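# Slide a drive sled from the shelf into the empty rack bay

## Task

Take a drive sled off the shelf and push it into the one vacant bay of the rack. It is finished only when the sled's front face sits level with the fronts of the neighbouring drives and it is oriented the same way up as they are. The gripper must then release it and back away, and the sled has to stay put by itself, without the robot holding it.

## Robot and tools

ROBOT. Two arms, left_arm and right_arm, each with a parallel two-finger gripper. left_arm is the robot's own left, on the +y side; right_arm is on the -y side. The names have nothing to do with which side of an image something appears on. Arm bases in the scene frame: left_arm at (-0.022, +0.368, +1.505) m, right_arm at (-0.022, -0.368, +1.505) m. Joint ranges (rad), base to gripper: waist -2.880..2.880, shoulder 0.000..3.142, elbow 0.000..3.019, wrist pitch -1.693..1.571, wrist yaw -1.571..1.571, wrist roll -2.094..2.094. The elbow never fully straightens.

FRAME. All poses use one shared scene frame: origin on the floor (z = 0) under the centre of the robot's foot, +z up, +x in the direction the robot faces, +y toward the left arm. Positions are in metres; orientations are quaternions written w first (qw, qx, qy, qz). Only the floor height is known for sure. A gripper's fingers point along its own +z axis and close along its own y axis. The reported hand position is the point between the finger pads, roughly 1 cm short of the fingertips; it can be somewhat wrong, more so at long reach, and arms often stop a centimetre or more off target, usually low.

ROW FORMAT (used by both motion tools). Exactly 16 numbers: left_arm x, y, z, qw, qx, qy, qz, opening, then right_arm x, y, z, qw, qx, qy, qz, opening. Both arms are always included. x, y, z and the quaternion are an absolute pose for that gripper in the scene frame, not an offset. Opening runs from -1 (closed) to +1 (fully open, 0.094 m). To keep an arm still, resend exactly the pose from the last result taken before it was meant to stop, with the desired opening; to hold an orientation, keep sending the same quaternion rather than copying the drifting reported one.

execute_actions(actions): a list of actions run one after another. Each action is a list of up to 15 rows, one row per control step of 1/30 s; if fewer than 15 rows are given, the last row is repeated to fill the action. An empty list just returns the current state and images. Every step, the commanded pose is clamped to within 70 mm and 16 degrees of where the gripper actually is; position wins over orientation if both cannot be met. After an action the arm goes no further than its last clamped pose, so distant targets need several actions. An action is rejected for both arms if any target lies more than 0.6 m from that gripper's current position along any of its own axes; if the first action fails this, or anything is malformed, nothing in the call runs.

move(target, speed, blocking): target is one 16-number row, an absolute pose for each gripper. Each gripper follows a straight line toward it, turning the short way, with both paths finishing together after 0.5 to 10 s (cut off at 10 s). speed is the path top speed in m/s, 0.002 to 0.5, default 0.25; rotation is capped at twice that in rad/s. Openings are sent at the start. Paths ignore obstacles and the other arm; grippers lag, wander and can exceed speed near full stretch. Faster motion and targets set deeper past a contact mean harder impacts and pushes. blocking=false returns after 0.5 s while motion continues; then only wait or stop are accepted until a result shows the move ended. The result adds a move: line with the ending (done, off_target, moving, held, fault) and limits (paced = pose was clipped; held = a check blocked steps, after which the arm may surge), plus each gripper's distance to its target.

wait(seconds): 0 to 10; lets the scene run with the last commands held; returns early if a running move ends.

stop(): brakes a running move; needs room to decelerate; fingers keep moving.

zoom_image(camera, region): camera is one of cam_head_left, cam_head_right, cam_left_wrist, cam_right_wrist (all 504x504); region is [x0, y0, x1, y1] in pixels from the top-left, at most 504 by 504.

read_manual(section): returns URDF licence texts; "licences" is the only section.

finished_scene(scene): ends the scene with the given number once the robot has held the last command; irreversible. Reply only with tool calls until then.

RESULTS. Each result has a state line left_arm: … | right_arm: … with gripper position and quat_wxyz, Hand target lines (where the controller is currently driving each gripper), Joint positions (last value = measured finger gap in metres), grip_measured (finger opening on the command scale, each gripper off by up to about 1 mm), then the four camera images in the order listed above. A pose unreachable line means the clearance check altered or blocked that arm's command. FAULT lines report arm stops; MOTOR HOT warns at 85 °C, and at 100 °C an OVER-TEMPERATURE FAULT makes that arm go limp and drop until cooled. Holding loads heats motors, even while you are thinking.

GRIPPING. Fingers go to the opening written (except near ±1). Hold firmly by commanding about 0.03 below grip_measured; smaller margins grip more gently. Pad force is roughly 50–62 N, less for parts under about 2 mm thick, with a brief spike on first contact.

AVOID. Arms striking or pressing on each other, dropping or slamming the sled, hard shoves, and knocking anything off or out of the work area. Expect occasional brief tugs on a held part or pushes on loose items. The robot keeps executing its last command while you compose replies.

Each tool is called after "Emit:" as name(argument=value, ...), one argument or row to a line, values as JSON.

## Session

Emit:
execute_actions(
  actions=[],
)

Scene clock: 0.00 s.
left_arm: end_effector_position=(+0.4857, -0.2219, +1.1551) grip_measured=+0.358 end_effector_quat_wxyz=(+0.189, -0.534, +0.612, -0.552) | right_arm: end_effector_position=(+0.5018, +0.0250, +1.1831) grip_measured=+1.000 end_effector_quat_wxyz=(+0.006, +0.432, -0.901, +0.045)
Joint positions: left_arm=[ 0.5    2.545  1.692  1.293 -0.099 -0.984  0.064] | right_arm=[ 2.707  1.952  1.536 -0.35   1.087 -0.591  0.094]
Joint velocities: left_arm=[-0.015 -0.015 -0.012 -0.002 -0.007 -0.051  0.   ] | right_arm=[-0.005 -0.005 -0.012 -0.007 -0.095  0.007  0.   ]
Hand target (left_arm): +0.485, -0.219, +1.150; +0.190, -0.535, +0.613, -0.549
Hand target (right_arm): +0.505, +0.026, +1.184; -0.004, -0.430, +0.902, -0.045

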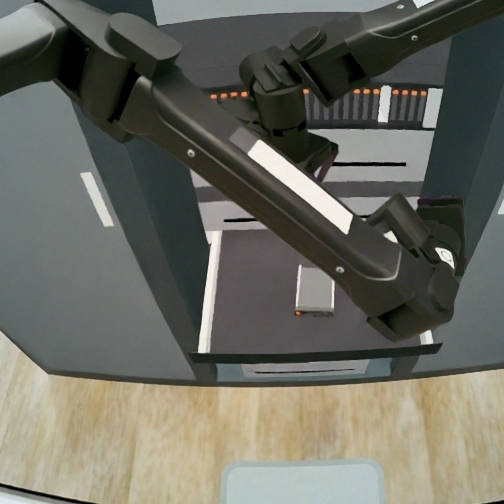

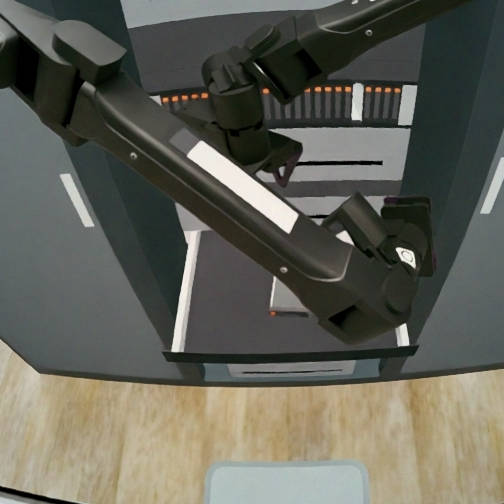

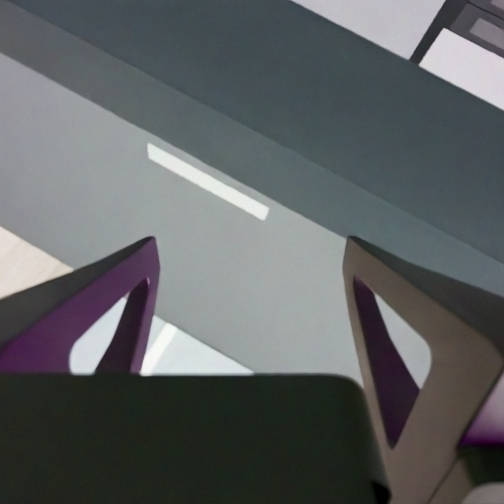

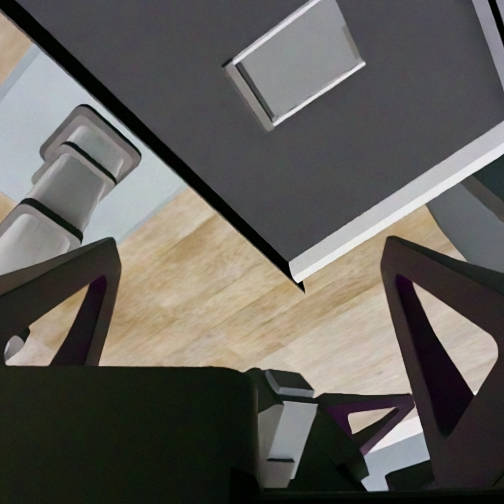

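Emit:
move(
  target=[0.4857,-0.2219,1.155,0.189,-0.534,0.612,-0.552,1, 0.56,0.0,1.33,0.006,0.432,-0.901,0.045,1],
  speed=0.2,
)

Emit:
move(
  target=[0.40,0.30,1.15,0.189,-0.534,0.612,-0.552,1, 0.56,0.0,1.33,0.006,0.432,-0.901,0.045,1],
  speed=0.2,
)

Scene clock: 15.97 s.
left_arm: end_effector_position=(+0.4857, -0.2219, +1.1551) grip_measured=+1.000 end_effector_quat_wxyz=(+0.189, -0.534, +0.612, -0.552) | right_arm: end_effector_position=(+0.5555, -0.0047, +1.3205) grip_measured=+1.000 end_effector_quat_wxyz=(+0.009, +0.440, -0.897, +0.050)
Joint positions: left_arm=[ 0.5    2.545  1.692  1.293 -0.099 -0.984  0.094] | right_arm=[ 2.864  1.797  1.636 -0.896  1.194 -0.294  0.094]
Joint velocities: left_arm=[-0.005 -0.005  0.002 -0.002 -0.007  0.022  0.   ] | right_arm=[ 0.005 -0.015 -0.007 -0.022 -0.022  0.051  0.   ]
Hand target (left_arm): +0.486, -0.222, +1.155; +0.189, -0.534, +0.612, -0.552
Hand target (right_arm): +0.562, -0.000, +1.330; -0.003, -0.433, +0.900, -0.046
Off the commanded pose (left_arm): 0.000 m, 0 deg.
Off the commanded pose (right_arm): 0.012 m, 1 deg.
move: off_target (right_arm)

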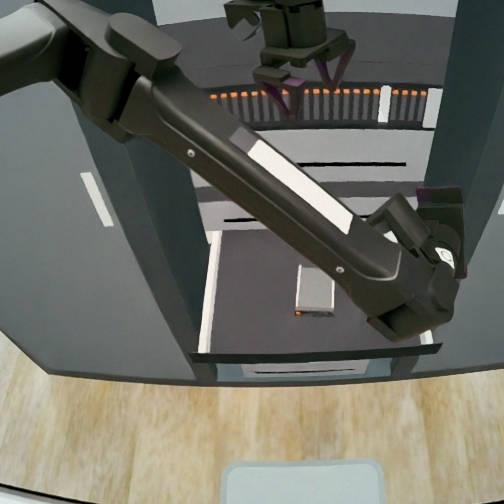

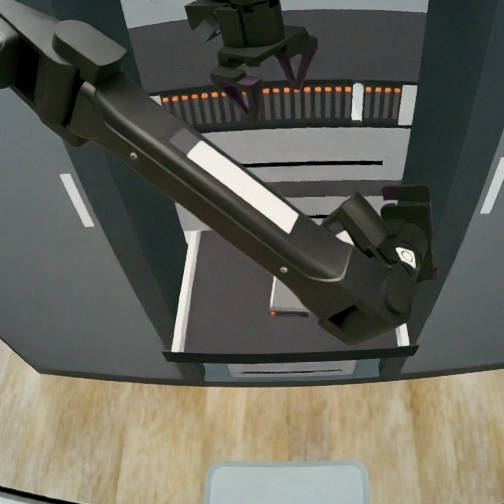

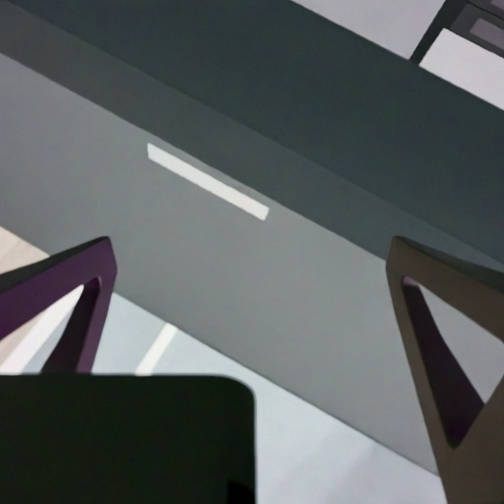

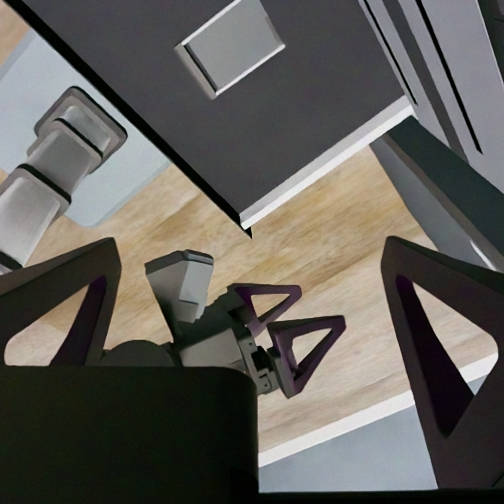

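Scene clock: 19.07 s.
left_arm: end_effector_position=(+0.4094, +0.2996, +1.1439) grip_measured=+1.000 end_effector_quat_wxyz=(+0.140, -0.532, +0.652, -0.522) | right_arm: end_effector_position=(+0.5536, -0.0061, +1.3206) grip_measured=+1.000 end_effector_quat_wxyz=(+0.012, +0.437, -0.898, +0.050)
Joint positions: left_arm=[ 1.337  1.792  0.622  1.553  0.661 -1.28   0.094] | right_arm=[ 2.864  1.797  1.636 -0.913  1.194 -0.273  0.094]
Joint velocities: left_arm=[-0.015 -0.005  0.002 -0.007  0.066 -0.022  0.   ] | right_arm=[-0.005 -0.005 -0.002 -0.002 -0.007  0.022  0.   ]
Hand target (left_arm): +0.403, +0.300, +1.152; +0.135, -0.535, +0.650, -0.522
Hand target (right_arm): +0.560, -0.000, +1.330; -0.006, -0.432, +0.901, -0.045
Off the commanded pose (left_arm): 0.011 m, 8 deg.
Off the commanded pose (right_arm): 0.013 m, 1 deg.
joint sent to its limit (left arm) — the command would take joint 4 (wrist pitch) past its upper limit, so that joint was sent only as far as its limit.
move: off_target (left_arm, right_arm)

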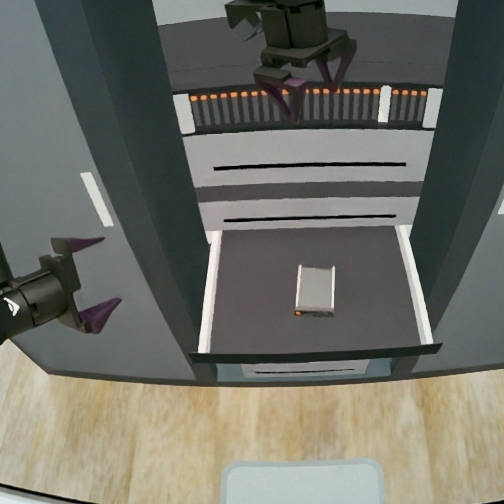

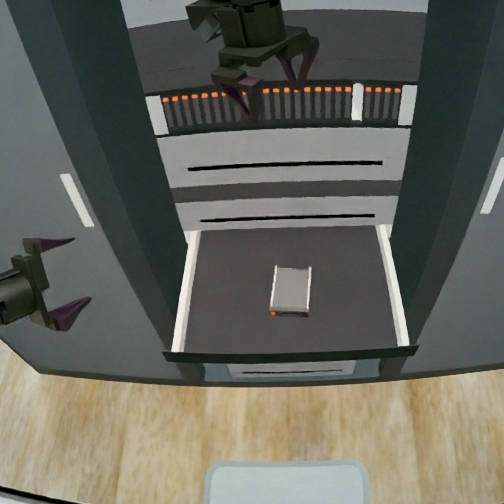

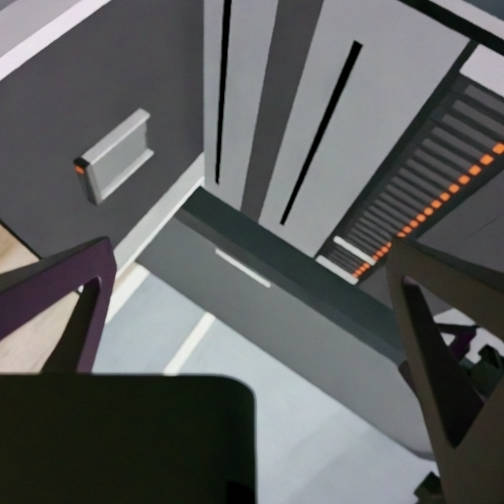

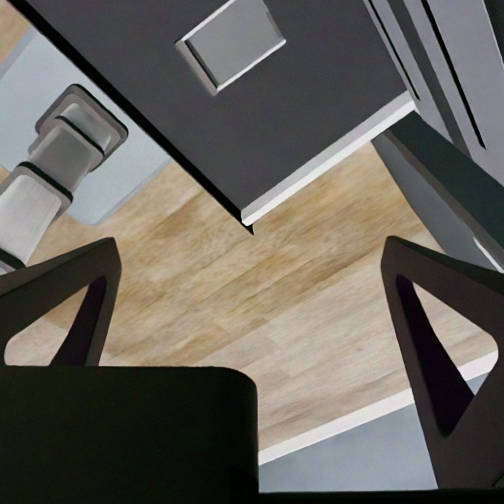

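Emit:
move(
  target=[0.40,0.30,1.15,0.14,-0.532,0.652,-0.522,1, 0.50,-0.2,1.25,0.271,0.271,0.653,0.653,1],
  speed=0.3,
)

Scene clock: 51.83 s.
left_arm: end_effector_position=(+0.4094, +0.2995, +1.1439) grip_measured=+1.000 end_effector_quat_wxyz=(+0.139, -0.532, +0.652, -0.522) | right_arm: end_effector_position=(+0.5009, -0.1917, +1.2499) grip_measured=+1.000 end_effector_quat_wxyz=(+0.260, +0.283, +0.650, +0.656)
Joint positions: left_arm=[ 1.337  1.792  0.622  1.553  0.661 -1.282  0.094] | right_arm=[ 2.066  1.683  0.741  1.514 -0.823  0.896  0.094]
Joint velocities: left_arm=[-0.005 -0.015 -0.017  0.007  0.066 -0.051  0.   ] | right_arm=[ 0.005  0.005 -0.007 -0.007 -0.037  0.037  0.   ]
Hand target (left_arm): +0.401, +0.300, +1.150; +0.136, -0.532, +0.654, -0.520
Hand target (right_arm): +0.501, -0.197, +1.245; +0.264, +0.287, +0.649, +0.653
Off the commanded pose (left_arm): 0.011 m, 0 deg.
Off the commanded pose (right_arm): 0.008 m, 2 deg.
joint sent to its limit (left arm) — the command would take joint 4 (wrist pitch) past its upper limit, so that joint was sent only as far as its limit.
move: off_target (left_arm)

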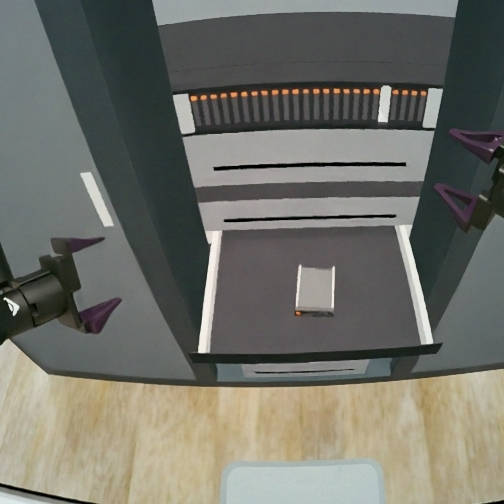

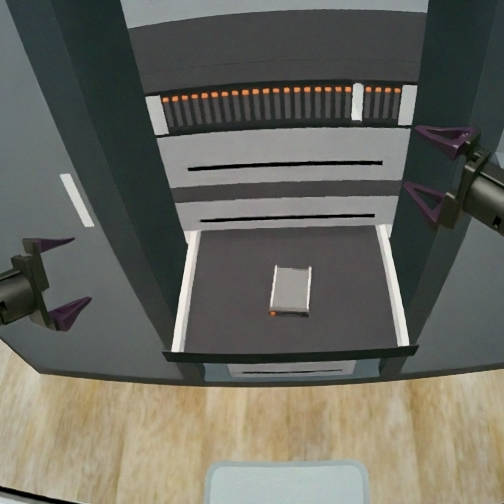

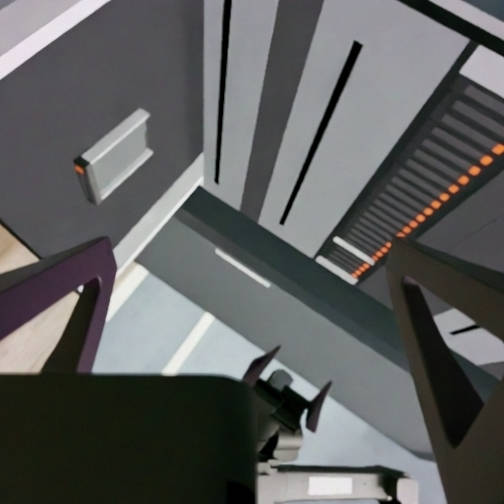

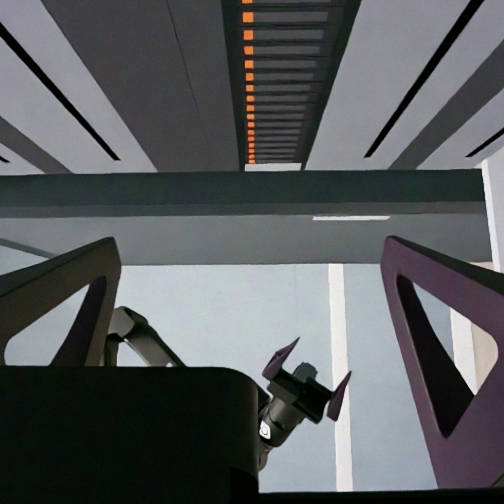

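Emit:
zoom_image(
  camera="cam_head_left",
  region=[170, 70, 450, 140],
)

Emit:
zoom_image(
  camera="cam_head_left",
  region=[260, 240, 370, 340],
)

Region (170, 70, 450, 140) of cam_head_left's 504x504 image, scaled by 1.800, with more detail than that image has; it fills the top 126 rows of this view, and the rest is white.

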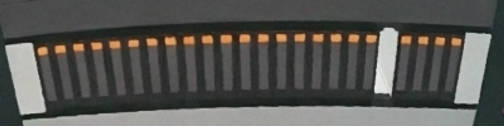

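Region (260, 240, 370, 340) of cam_head_left's 504x504 image, scaled by 4.582, with more detail than that image has; it fills the top 458 rows of this view, and the rest is white.

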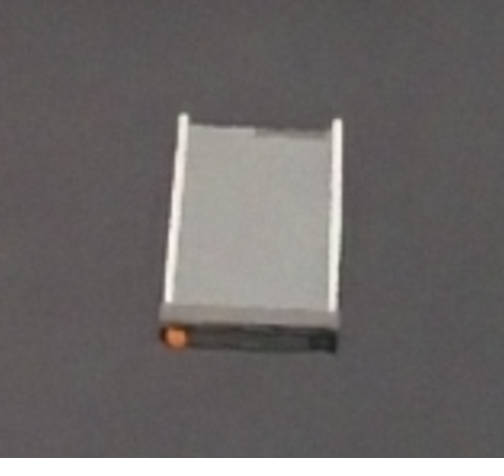

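Emit:
move(
  target=[0.40,0.30,1.15,0.14,-0.532,0.652,-0.522,1, 0.36,-0.06,1.05,0.383,0,0.924,0,1],
  speed=0.3,
)

Scene clock: 67.67 s.
left_arm: end_effector_position=(+0.4094, +0.2995, +1.1439) grip_measured=+1.000 end_effector_quat_wxyz=(+0.139, -0.532, +0.652, -0.522) | right_arm: end_effector_position=(+0.3529, -0.0698, +1.0435) grip_measured=+1.000 end_effector_quat_wxyz=(+0.325, -0.009, +0.946, +0.015)
Joint positions: left_arm=[ 1.337  1.792  0.622  1.553  0.661 -1.282  0.094] | right_arm=[ 2.378  2.336  1.054  1.538  0.525 -0.504  0.094]
Joint velocities: left_arm=[-0.005 -0.015 -0.007 -0.002 -0.051 -0.081  0.   ] | right_arm=[ 0.005  0.005 -0.007  0.002 -0.037 -0.051  0.   ]
Hand target (left_arm): +0.401, +0.300, +1.150; +0.136, -0.532, +0.654, -0.520
Hand target (right_arm): +0.356, -0.060, +1.052; +0.335, -0.011, +0.942, +0.019
Off the commanded pose (left_arm): 0.011 m, 0 deg.
Off the commanded pose (right_arm): 0.014 m, 7 deg.
joint sent to its limit (left arm) — the command would take joint 4 (wrist pitch) past its upper limit, so that joint was sent only as far as its limit.
joint sent to its limit (right arm) — the command would take joint 4 (wrist pitch) past its upper limit, so that joint was sent only as far as its limit.
move: off_target (left_arm, right_arm)

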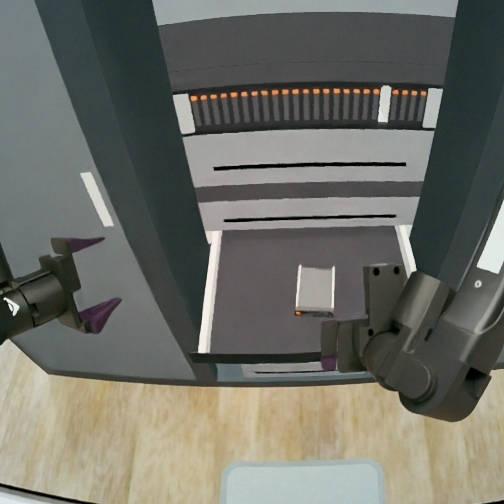

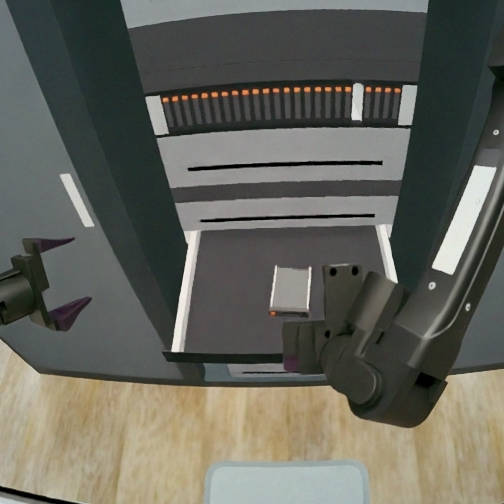

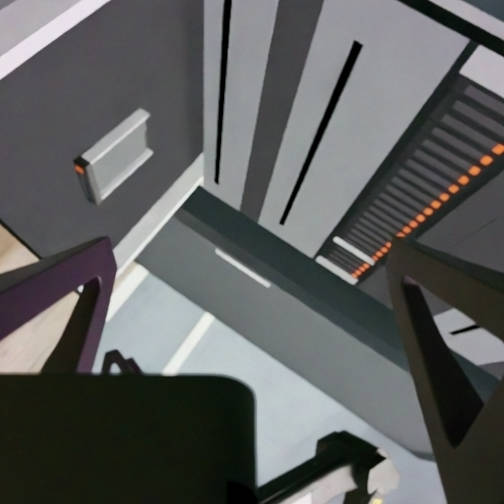

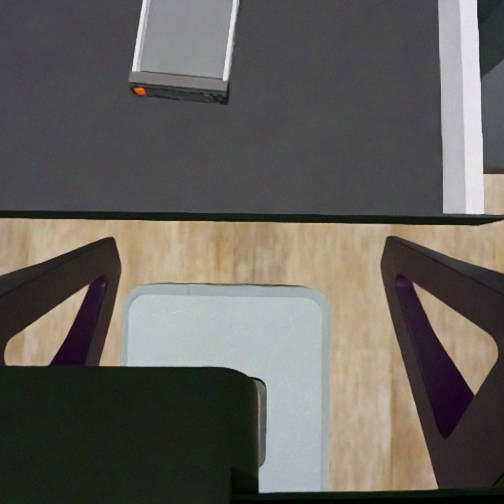

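Emit:
move(
  target=[0.40,0.30,1.15,0.14,-0.532,0.652,-0.522,1, 0.475,-0.011,0.94,0.301,0,0.954,0,1],
  speed=0.2,
)

Scene clock: 81.73 s.
left_arm: end_effector_position=(+0.4094, +0.2995, +1.1439) grip_measured=+1.000 end_effector_quat_wxyz=(+0.139, -0.532, +0.652, -0.522) | right_arm: end_effector_position=(+0.4846, +0.0016, +0.9577) grip_measured=+1.000 end_effector_quat_wxyz=(+0.313, +0.000, +0.950, +0.008)
Joint positions: left_arm=[ 1.337  1.792  0.622  1.553  0.661 -1.282  0.094] | right_arm=[ 2.378  2.41   1.579  1.071  0.553 -0.482  0.094]
Joint velocities: left_arm=[-0.005 -0.015 -0.007  0.002  0.007 -0.051  0.   ] | right_arm=[-0.005  0.015 -0.002  0.007 -0.051 -0.051  0.   ]
Hand target (left_arm): +0.401, +0.300, +1.150; +0.136, -0.532, +0.654, -0.520
Hand target (right_arm): +0.474, -0.010, +0.941; +0.301, +0.000, +0.954, -0.000
Off the commanded pose (left_arm): 0.011 m, 0 deg.
Off the commanded pose (right_arm): 0.024 m, 2 deg.
joint sent to its limit (left arm) — the command would take joint 4 (wrist pitch) past its upper limit, so that joint was sent only as far as its limit.
move: off_target (left_arm, right_arm)

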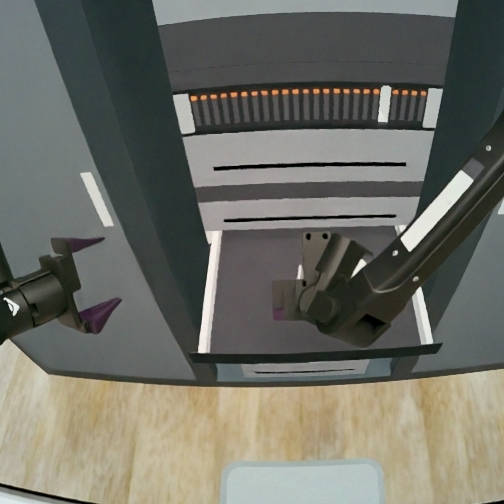

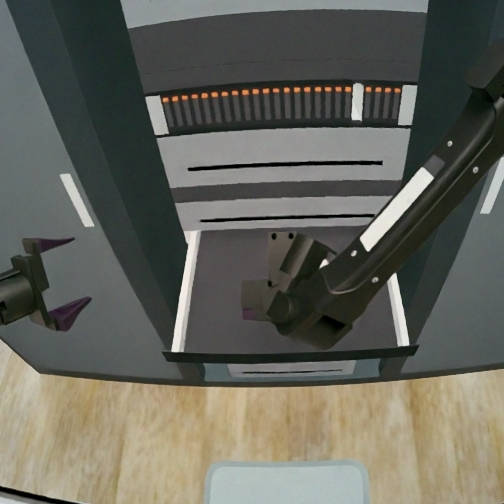

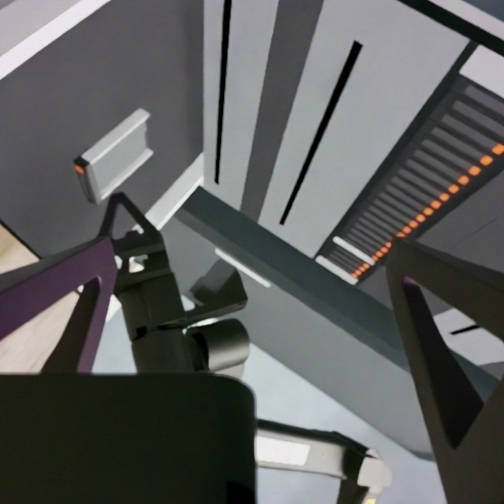

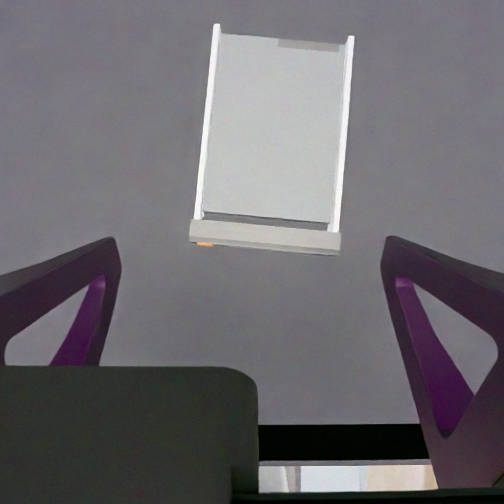

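Emit:
move(
  target=[0.40,0.30,1.15,0.14,-0.532,0.652,-0.522,1, 0.492,-0.016,0.90,0.3,0.046,0.953,-0.014,1],
  speed=0.08,
)

Scene clock: 93.83 s.
left_arm: end_effector_position=(+0.4094, +0.2995, +1.1439) grip_measured=+1.000 end_effector_quat_wxyz=(+0.139, -0.532, +0.652, -0.522) | right_arm: end_effector_position=(+0.5008, -0.0078, +0.9134) grip_measured=+1.000 end_effector_quat_wxyz=(+0.310, +0.045, +0.950, -0.009)
Joint positions: left_arm=[ 1.337  1.792  0.622  1.553  0.661 -1.282  0.094] | right_arm=[ 2.338  2.488  1.743  1.003  0.571 -0.408  0.094]
Joint velocities: left_arm=[-0.015 -0.005 -0.002  0.002  0.037 -0.007  0.   ] | right_arm=[-0.024 -0.005 -0.017  0.007  0.037 -0.066  0.   ]
Hand target (left_arm): +0.401, +0.300, +1.150; +0.136, -0.532, +0.654, -0.520
Hand target (right_arm): +0.492, -0.016, +0.901; +0.300, +0.046, +0.953, -0.014
Off the commanded pose (left_arm): 0.011 m, 0 deg.
Off the commanded pose (right_arm): 0.018 m, 1 deg.
joint sent to its limit (left arm) — the command would take joint 4 (wrist pitch) past its upper limit, so that joint was sent only as far as its limit.
move: off_target (left_arm, right_arm)

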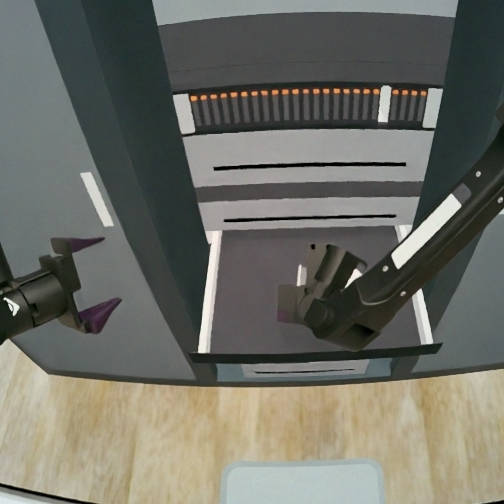

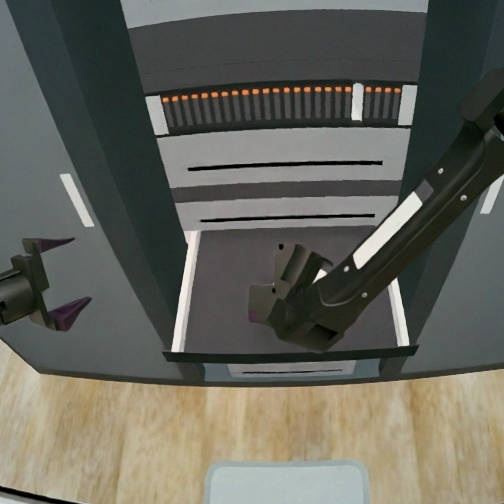

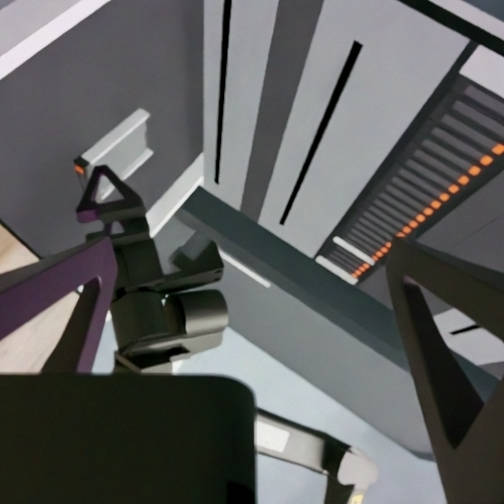

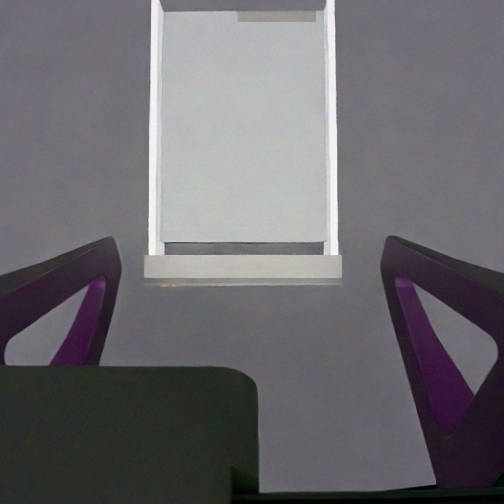

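Emit:
execute_actions(
  actions=[
    [[0.40,0.30,1.15,0.14,-0.532,0.652,-0.522,1, 0.490,-0.014,0.890,0.3,0.046,0.953,-0.014,1]],
    [[0.40,0.30,1.15,0.14,-0.532,0.652,-0.522,1, 0.488,-0.012,0.880,0.3,0.046,0.953,-0.014,1]],
    [[0.40,0.30,1.15,0.14,-0.532,0.652,-0.522,1, 0.487,-0.012,0.876,0.3,0.046,0.953,-0.014,1]],
  ],
)

Scene clock: 101.10 s.
left_arm: end_effector_position=(+0.4094, +0.2995, +1.1439) grip_measured=+1.000 end_effector_quat_wxyz=(+0.139, -0.532, +0.652, -0.522) | right_arm: end_effector_position=(+0.4991, +0.0001, +0.8947) grip_measured=+1.000 end_effector_quat_wxyz=(+0.311, +0.047, +0.949, -0.007)
Joint positions: left_arm=[ 1.337  1.792  0.622  1.553  0.661 -1.282  0.094] | right_arm=[ 2.329  2.544  1.825  0.978  0.56  -0.403  0.094]
Joint velocities: left_arm=[-0.005  0.005  0.002 -0.002  0.022 -0.066  0.   ] | right_arm=[ 0.005 -0.005 -0.007 -0.002 -0.007 -0.051  0.   ]
Hand target (left_arm): +0.401, +0.300, +1.150; +0.136, -0.532, +0.654, -0.520
Hand target (right_arm): +0.487, -0.013, +0.877; +0.300, +0.046, +0.953, -0.014
Off the commanded pose (left_arm): 0.011 m, 0 deg.
Off the commanded pose (right_arm): 0.025 m, 2 deg.
joint sent to its limit (left arm) — the command would take joint 4 (wrist pitch) past its upper limit, so that joint was sent only as far as its limit.

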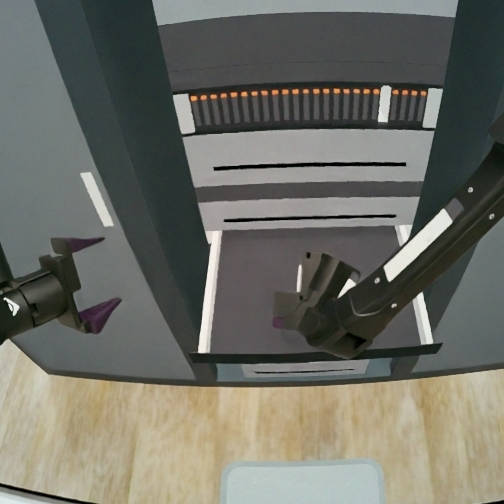

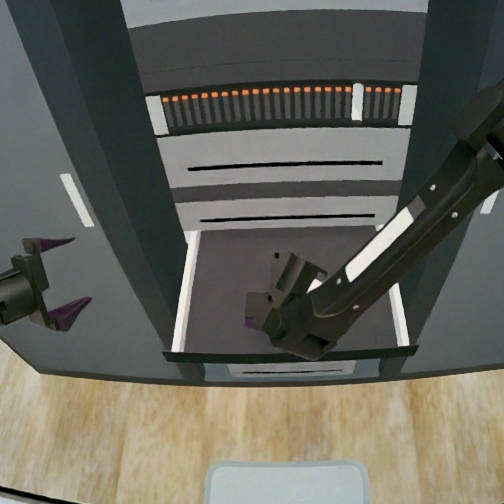

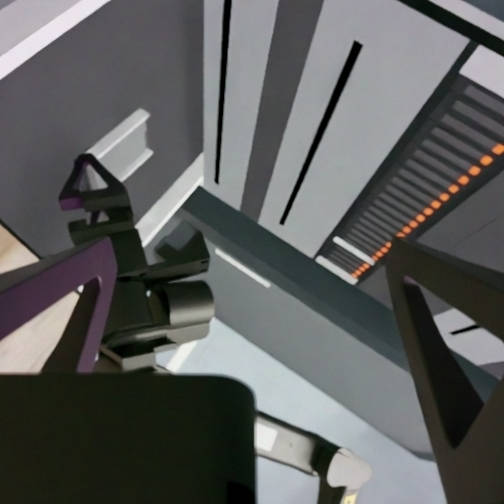

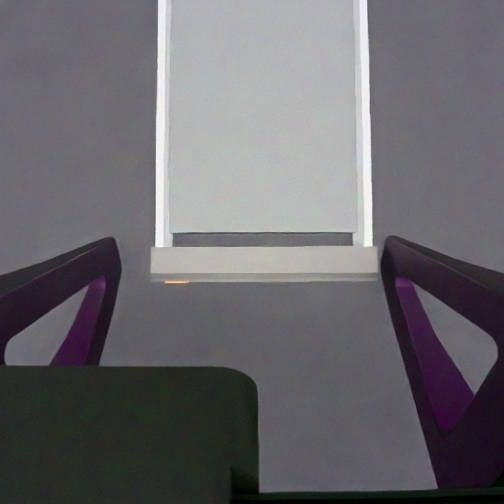

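Emit:
execute_actions(
  actions=[
    [[0.40,0.30,1.15,0.14,-0.532,0.652,-0.522,1, 0.487,-0.020,0.874,0.3,0.046,0.953,-0.014,1]],
    [[0.40,0.30,1.15,0.14,-0.532,0.652,-0.522,1, 0.487,-0.022,0.869,0.3,0.046,0.953,-0.014,1]],
  ],
)

Scene clock: 106.60 s.
left_arm: end_effector_position=(+0.4094, +0.2995, +1.1439) grip_measured=+1.000 end_effector_quat_wxyz=(+0.139, -0.532, +0.652, -0.522) | right_arm: end_effector_position=(+0.4982, -0.0095, +0.8864) grip_measured=+1.000 end_effector_quat_wxyz=(+0.311, +0.046, +0.949, -0.008)
Joint positions: left_arm=[ 1.337  1.792  0.622  1.553  0.661 -1.282  0.094] | right_arm=[ 2.312  2.544  1.825  0.975  0.544 -0.398  0.094]
Joint velocities: left_arm=[-0.005 -0.015  0.002 -0.007  0.007 -0.037  0.   ] | right_arm=[-0.005 -0.024 -0.002 -0.017  0.051 -0.081  0.   ]
Hand target (left_arm): +0.401, +0.300, +1.150; +0.136, -0.532, +0.654, -0.520
Hand target (right_arm): +0.487, -0.022, +0.870; +0.300, +0.046, +0.953, -0.014
Off the commanded pose (left_arm): 0.011 m, 0 deg.
Off the commanded pose (right_arm): 0.024 m, 1 deg.
joint sent to its limit (left arm) — the command would take joint 4 (wrist pitch) past its upper limit, so that joint was sent only as far as its limit.

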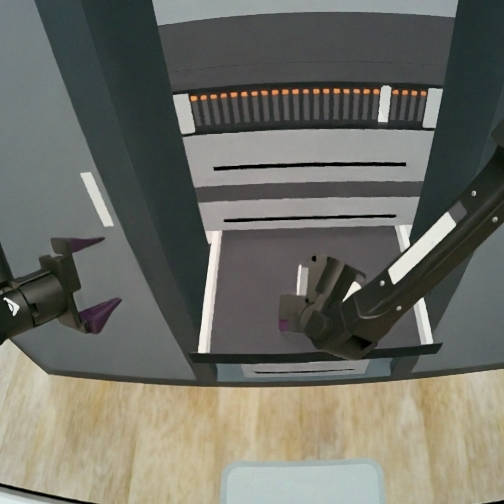

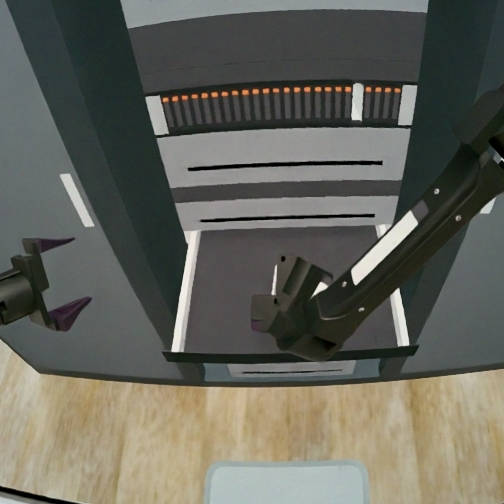

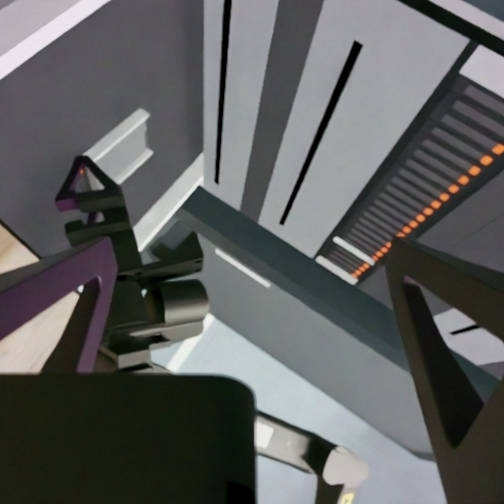

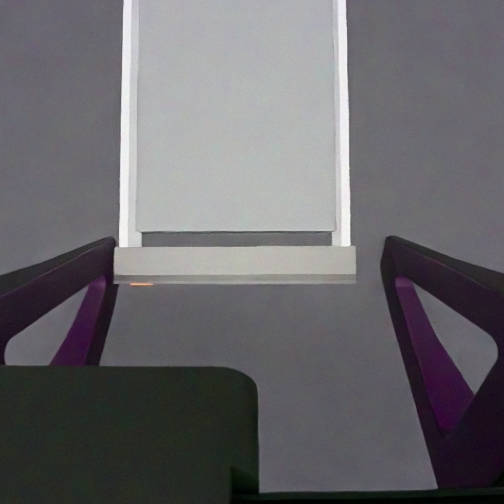

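Good enough; close.

Emit:
execute_actions(
  actions=[
    [[0.40,0.30,1.15,0.14,-0.532,0.652,-0.522,1, 0.487,-0.020,0.870,0.3,0.046,0.953,-0.014,0.75]],
    [[0.40,0.30,1.15,0.14,-0.532,0.652,-0.522,1, 0.487,-0.020,0.870,0.3,0.046,0.953,-0.014,0.62]],
  ],
)

Scene clock: 111.30 s.
left_arm: end_effector_position=(+0.4094, +0.2995, +1.1439) grip_measured=+1.000 end_effector_quat_wxyz=(+0.139, -0.532, +0.652, -0.522) | right_arm: end_effector_position=(+0.4982, -0.0094, +0.8864) grip_measured=+0.635 end_effector_quat_wxyz=(+0.311, +0.046, +0.949, -0.007)
Joint positions: left_arm=[ 1.337  1.792  0.622  1.553  0.661 -1.282  0.094] | right_arm=[ 2.312  2.544  1.825  0.975  0.544 -0.398  0.077]
Joint velocities: left_arm=[-0.005 -0.015 -0.012 -0.022  0.022 -0.051  0.   ] | right_arm=[-0.005 -0.005  0.007 -0.012 -0.037 -0.037  0.001]
Hand target (left_arm): +0.401, +0.300, +1.150; +0.136, -0.532, +0.654, -0.520
Hand target (right_arm): +0.487, -0.020, +0.871; +0.300, +0.046, +0.953, -0.014
Off the commanded pose (left_arm): 0.011 m, 0 deg.
Off the commanded pose (right_arm): 0.023 m, 2 deg.
joint sent to its limit (left arm) — the command would take joint 4 (wrist pitch) past its upper limit, so that joint was sent only as far as its limit.

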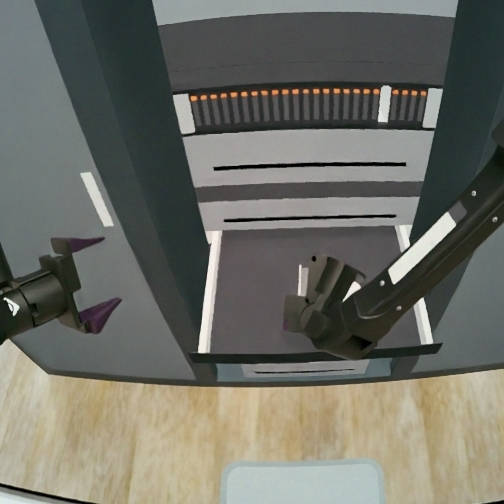

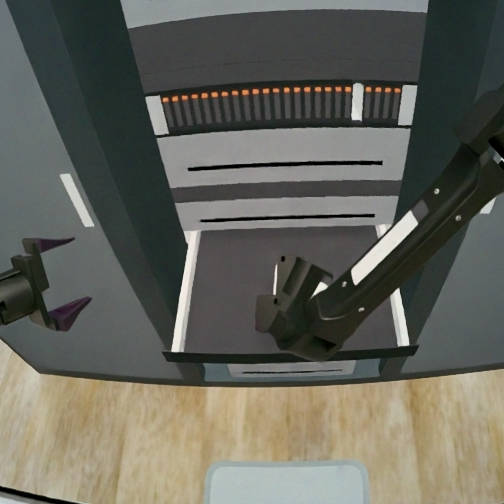

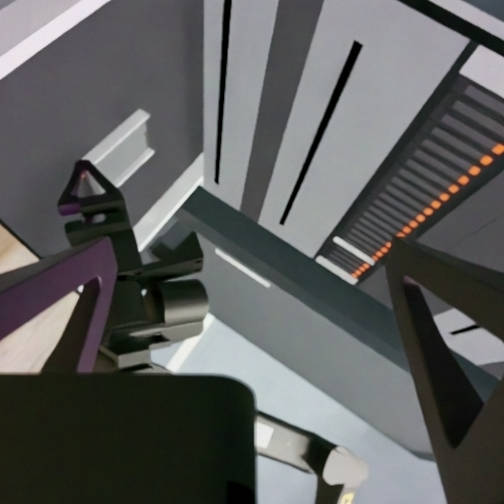

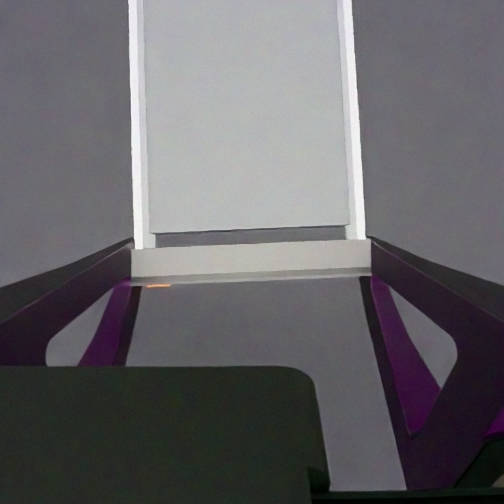

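Emit:
move(
  target=[0.40,0.30,1.15,0.14,-0.532,0.652,-0.522,1, 0.49,-0.03,1.02,0.311,0.046,0.949,-0.007,0.595],
  speed=0.12,
)

Scene clock: 118.20 s.
left_arm: end_effector_position=(+0.4094, +0.2995, +1.1439) grip_measured=+1.000 end_effector_quat_wxyz=(+0.139, -0.532, +0.652, -0.522) | right_arm: end_effector_position=(+0.4813, -0.0397, +1.0011) grip_measured=+0.623 end_effector_quat_wxyz=(+0.299, +0.043, +0.953, -0.015)
Joint positions: left_arm=[ 1.337  1.792  0.622  1.553  0.661 -1.282  0.094] | right_arm=[ 2.392  2.276  1.39   1.134  0.643 -0.422  0.076]
Joint velocities: left_arm=[-0.015 -0.005 -0.017  0.017 -0.022  0.007  0.   ] | right_arm=[-0.015 -0.015 -0.007 -0.002  0.022  0.081 -0.   ]
Hand target (left_arm): +0.401, +0.300, +1.150; +0.136, -0.532, +0.654, -0.520
Hand target (right_arm): +0.491, -0.031, +1.020; +0.311, +0.045, +0.949, -0.007
Off the commanded pose (left_arm): 0.011 m, 0 deg.
Off the commanded pose (right_arm): 0.023 m, 2 deg.
joint sent to its limit (left arm) — the command would take joint 4 (wrist pitch) past its upper limit, so that joint was sent only as far as its limit.
move: off_target (left_arm, right_arm)

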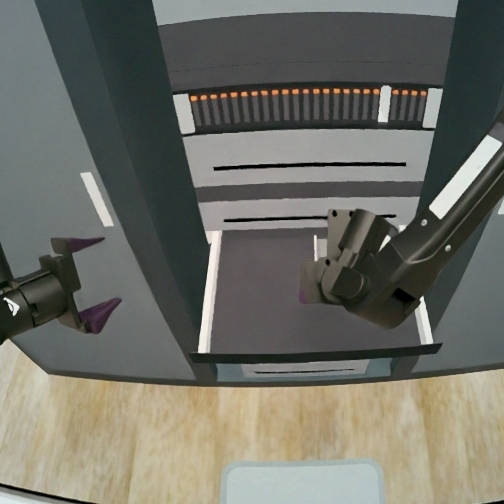

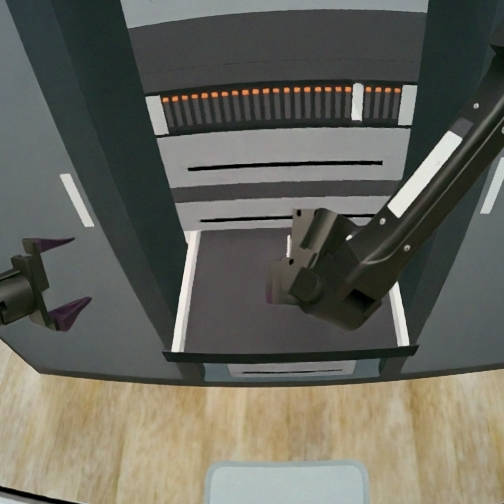

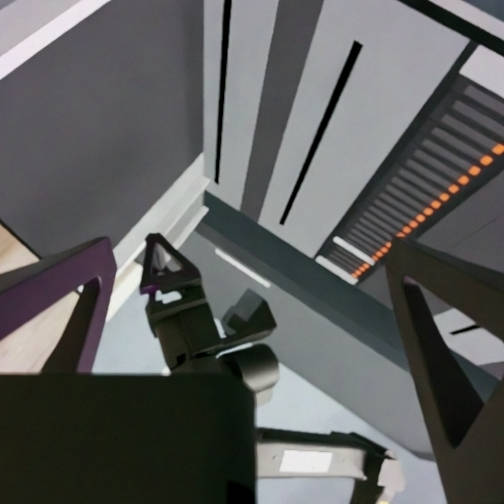

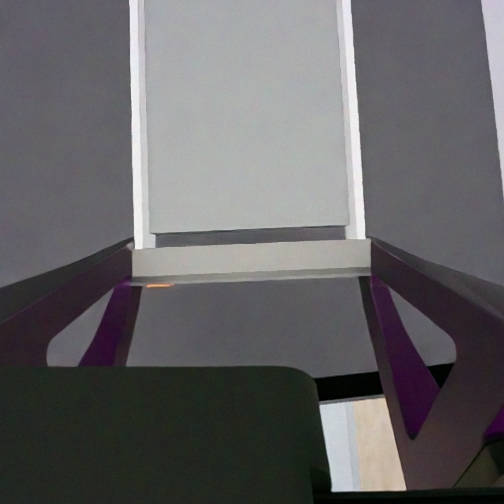

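Emit:
move(
  target=[0.52,0.06,1.25,0.354,-0.612,0.612,-0.354,1, 0.50,-0.14,1.215,0.208,0.232,0.676,0.668,0.595],
  speed=0.15,
)

Scene clock: 132.40 s.
left_arm: end_effector_position=(+0.5262, +0.0682, +1.2460) grip_measured=+1.000 end_effector_quat_wxyz=(+0.313, -0.612, +0.639, -0.346) | right_arm: end_effector_position=(+0.5021, -0.1293, +1.2088) grip_measured=+0.623 end_effector_quat_wxyz=(+0.197, +0.235, +0.677, +0.670)
Joint positions: left_arm=[ 0.543  1.909  0.937  1.553 -0.528 -0.807  0.094] | right_arm=[ 2.121  1.76   0.886  1.212 -0.874  0.716  0.076]
Joint velocities: left_arm=[-0.005 -0.005  0.007 -0.002  0.022 -0.007  0.   ] | right_arm=[-0.005 -0.005 -0.007  0.007 -0.022  0.037  0.001]
Hand target (left_arm): +0.521, +0.060, +1.248; -0.312, +0.610, -0.639, +0.349
Hand target (right_arm): +0.504, -0.140, +1.213; +0.205, +0.235, +0.675, +0.668
Off the commanded pose (left_arm): 0.011 m, 6 deg.
Off the commanded pose (right_arm): 0.013 m, 1 deg.
joint sent to its limit (left arm) — the command would take joint 4 (wrist pitch) past its upper limit, so that joint was sent only as far as its limit.
move: off_target (left_arm, right_arm)

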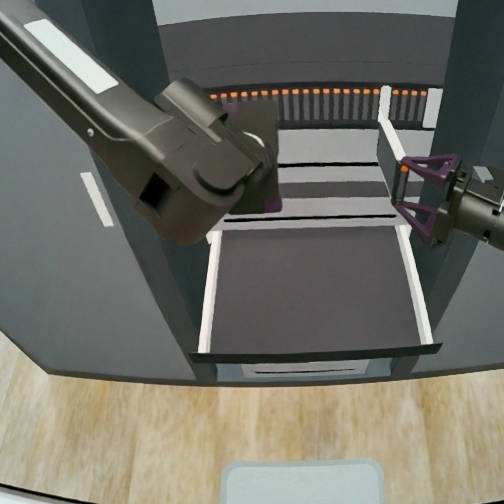

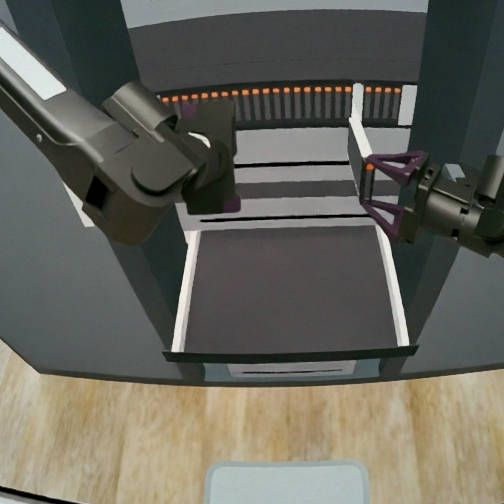

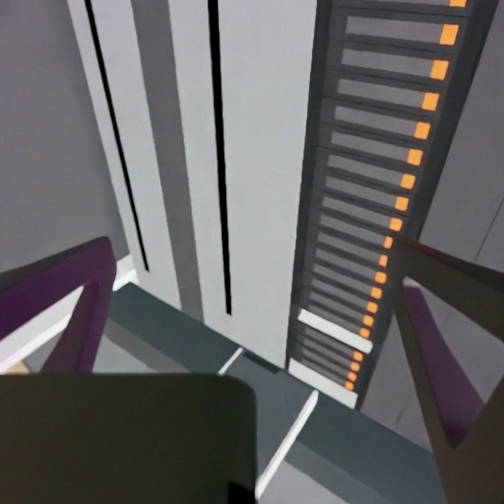

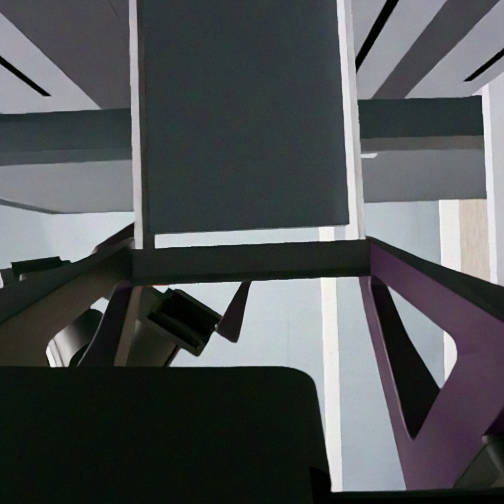

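Emit:
zoom_image(
  camera="cam_left_wrist",
  region=[270, 230, 410, 410],
)

Emit:
zoom_image(
  camera="cam_head_right",
  region=[230, 70, 430, 150],
)

Region (270, 230, 410, 410) of cam_left_wrist's 504x504 image, scaled by 2.800, with more detail than that image has.

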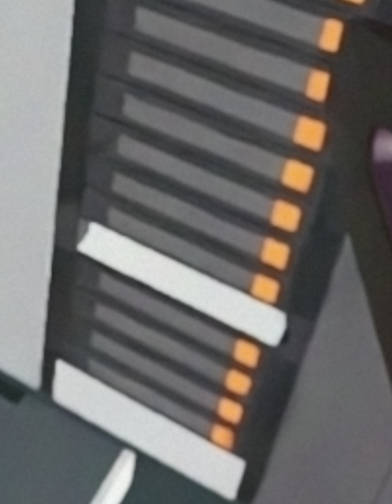

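Region (230, 70, 430, 150) of cam_head_right's 504x504 image, scaled by 2.520, with more detail than that image has; it fills the top 202 rows of this view, and the rest is white.

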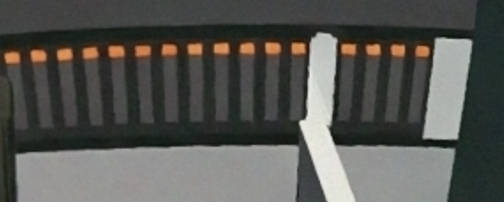

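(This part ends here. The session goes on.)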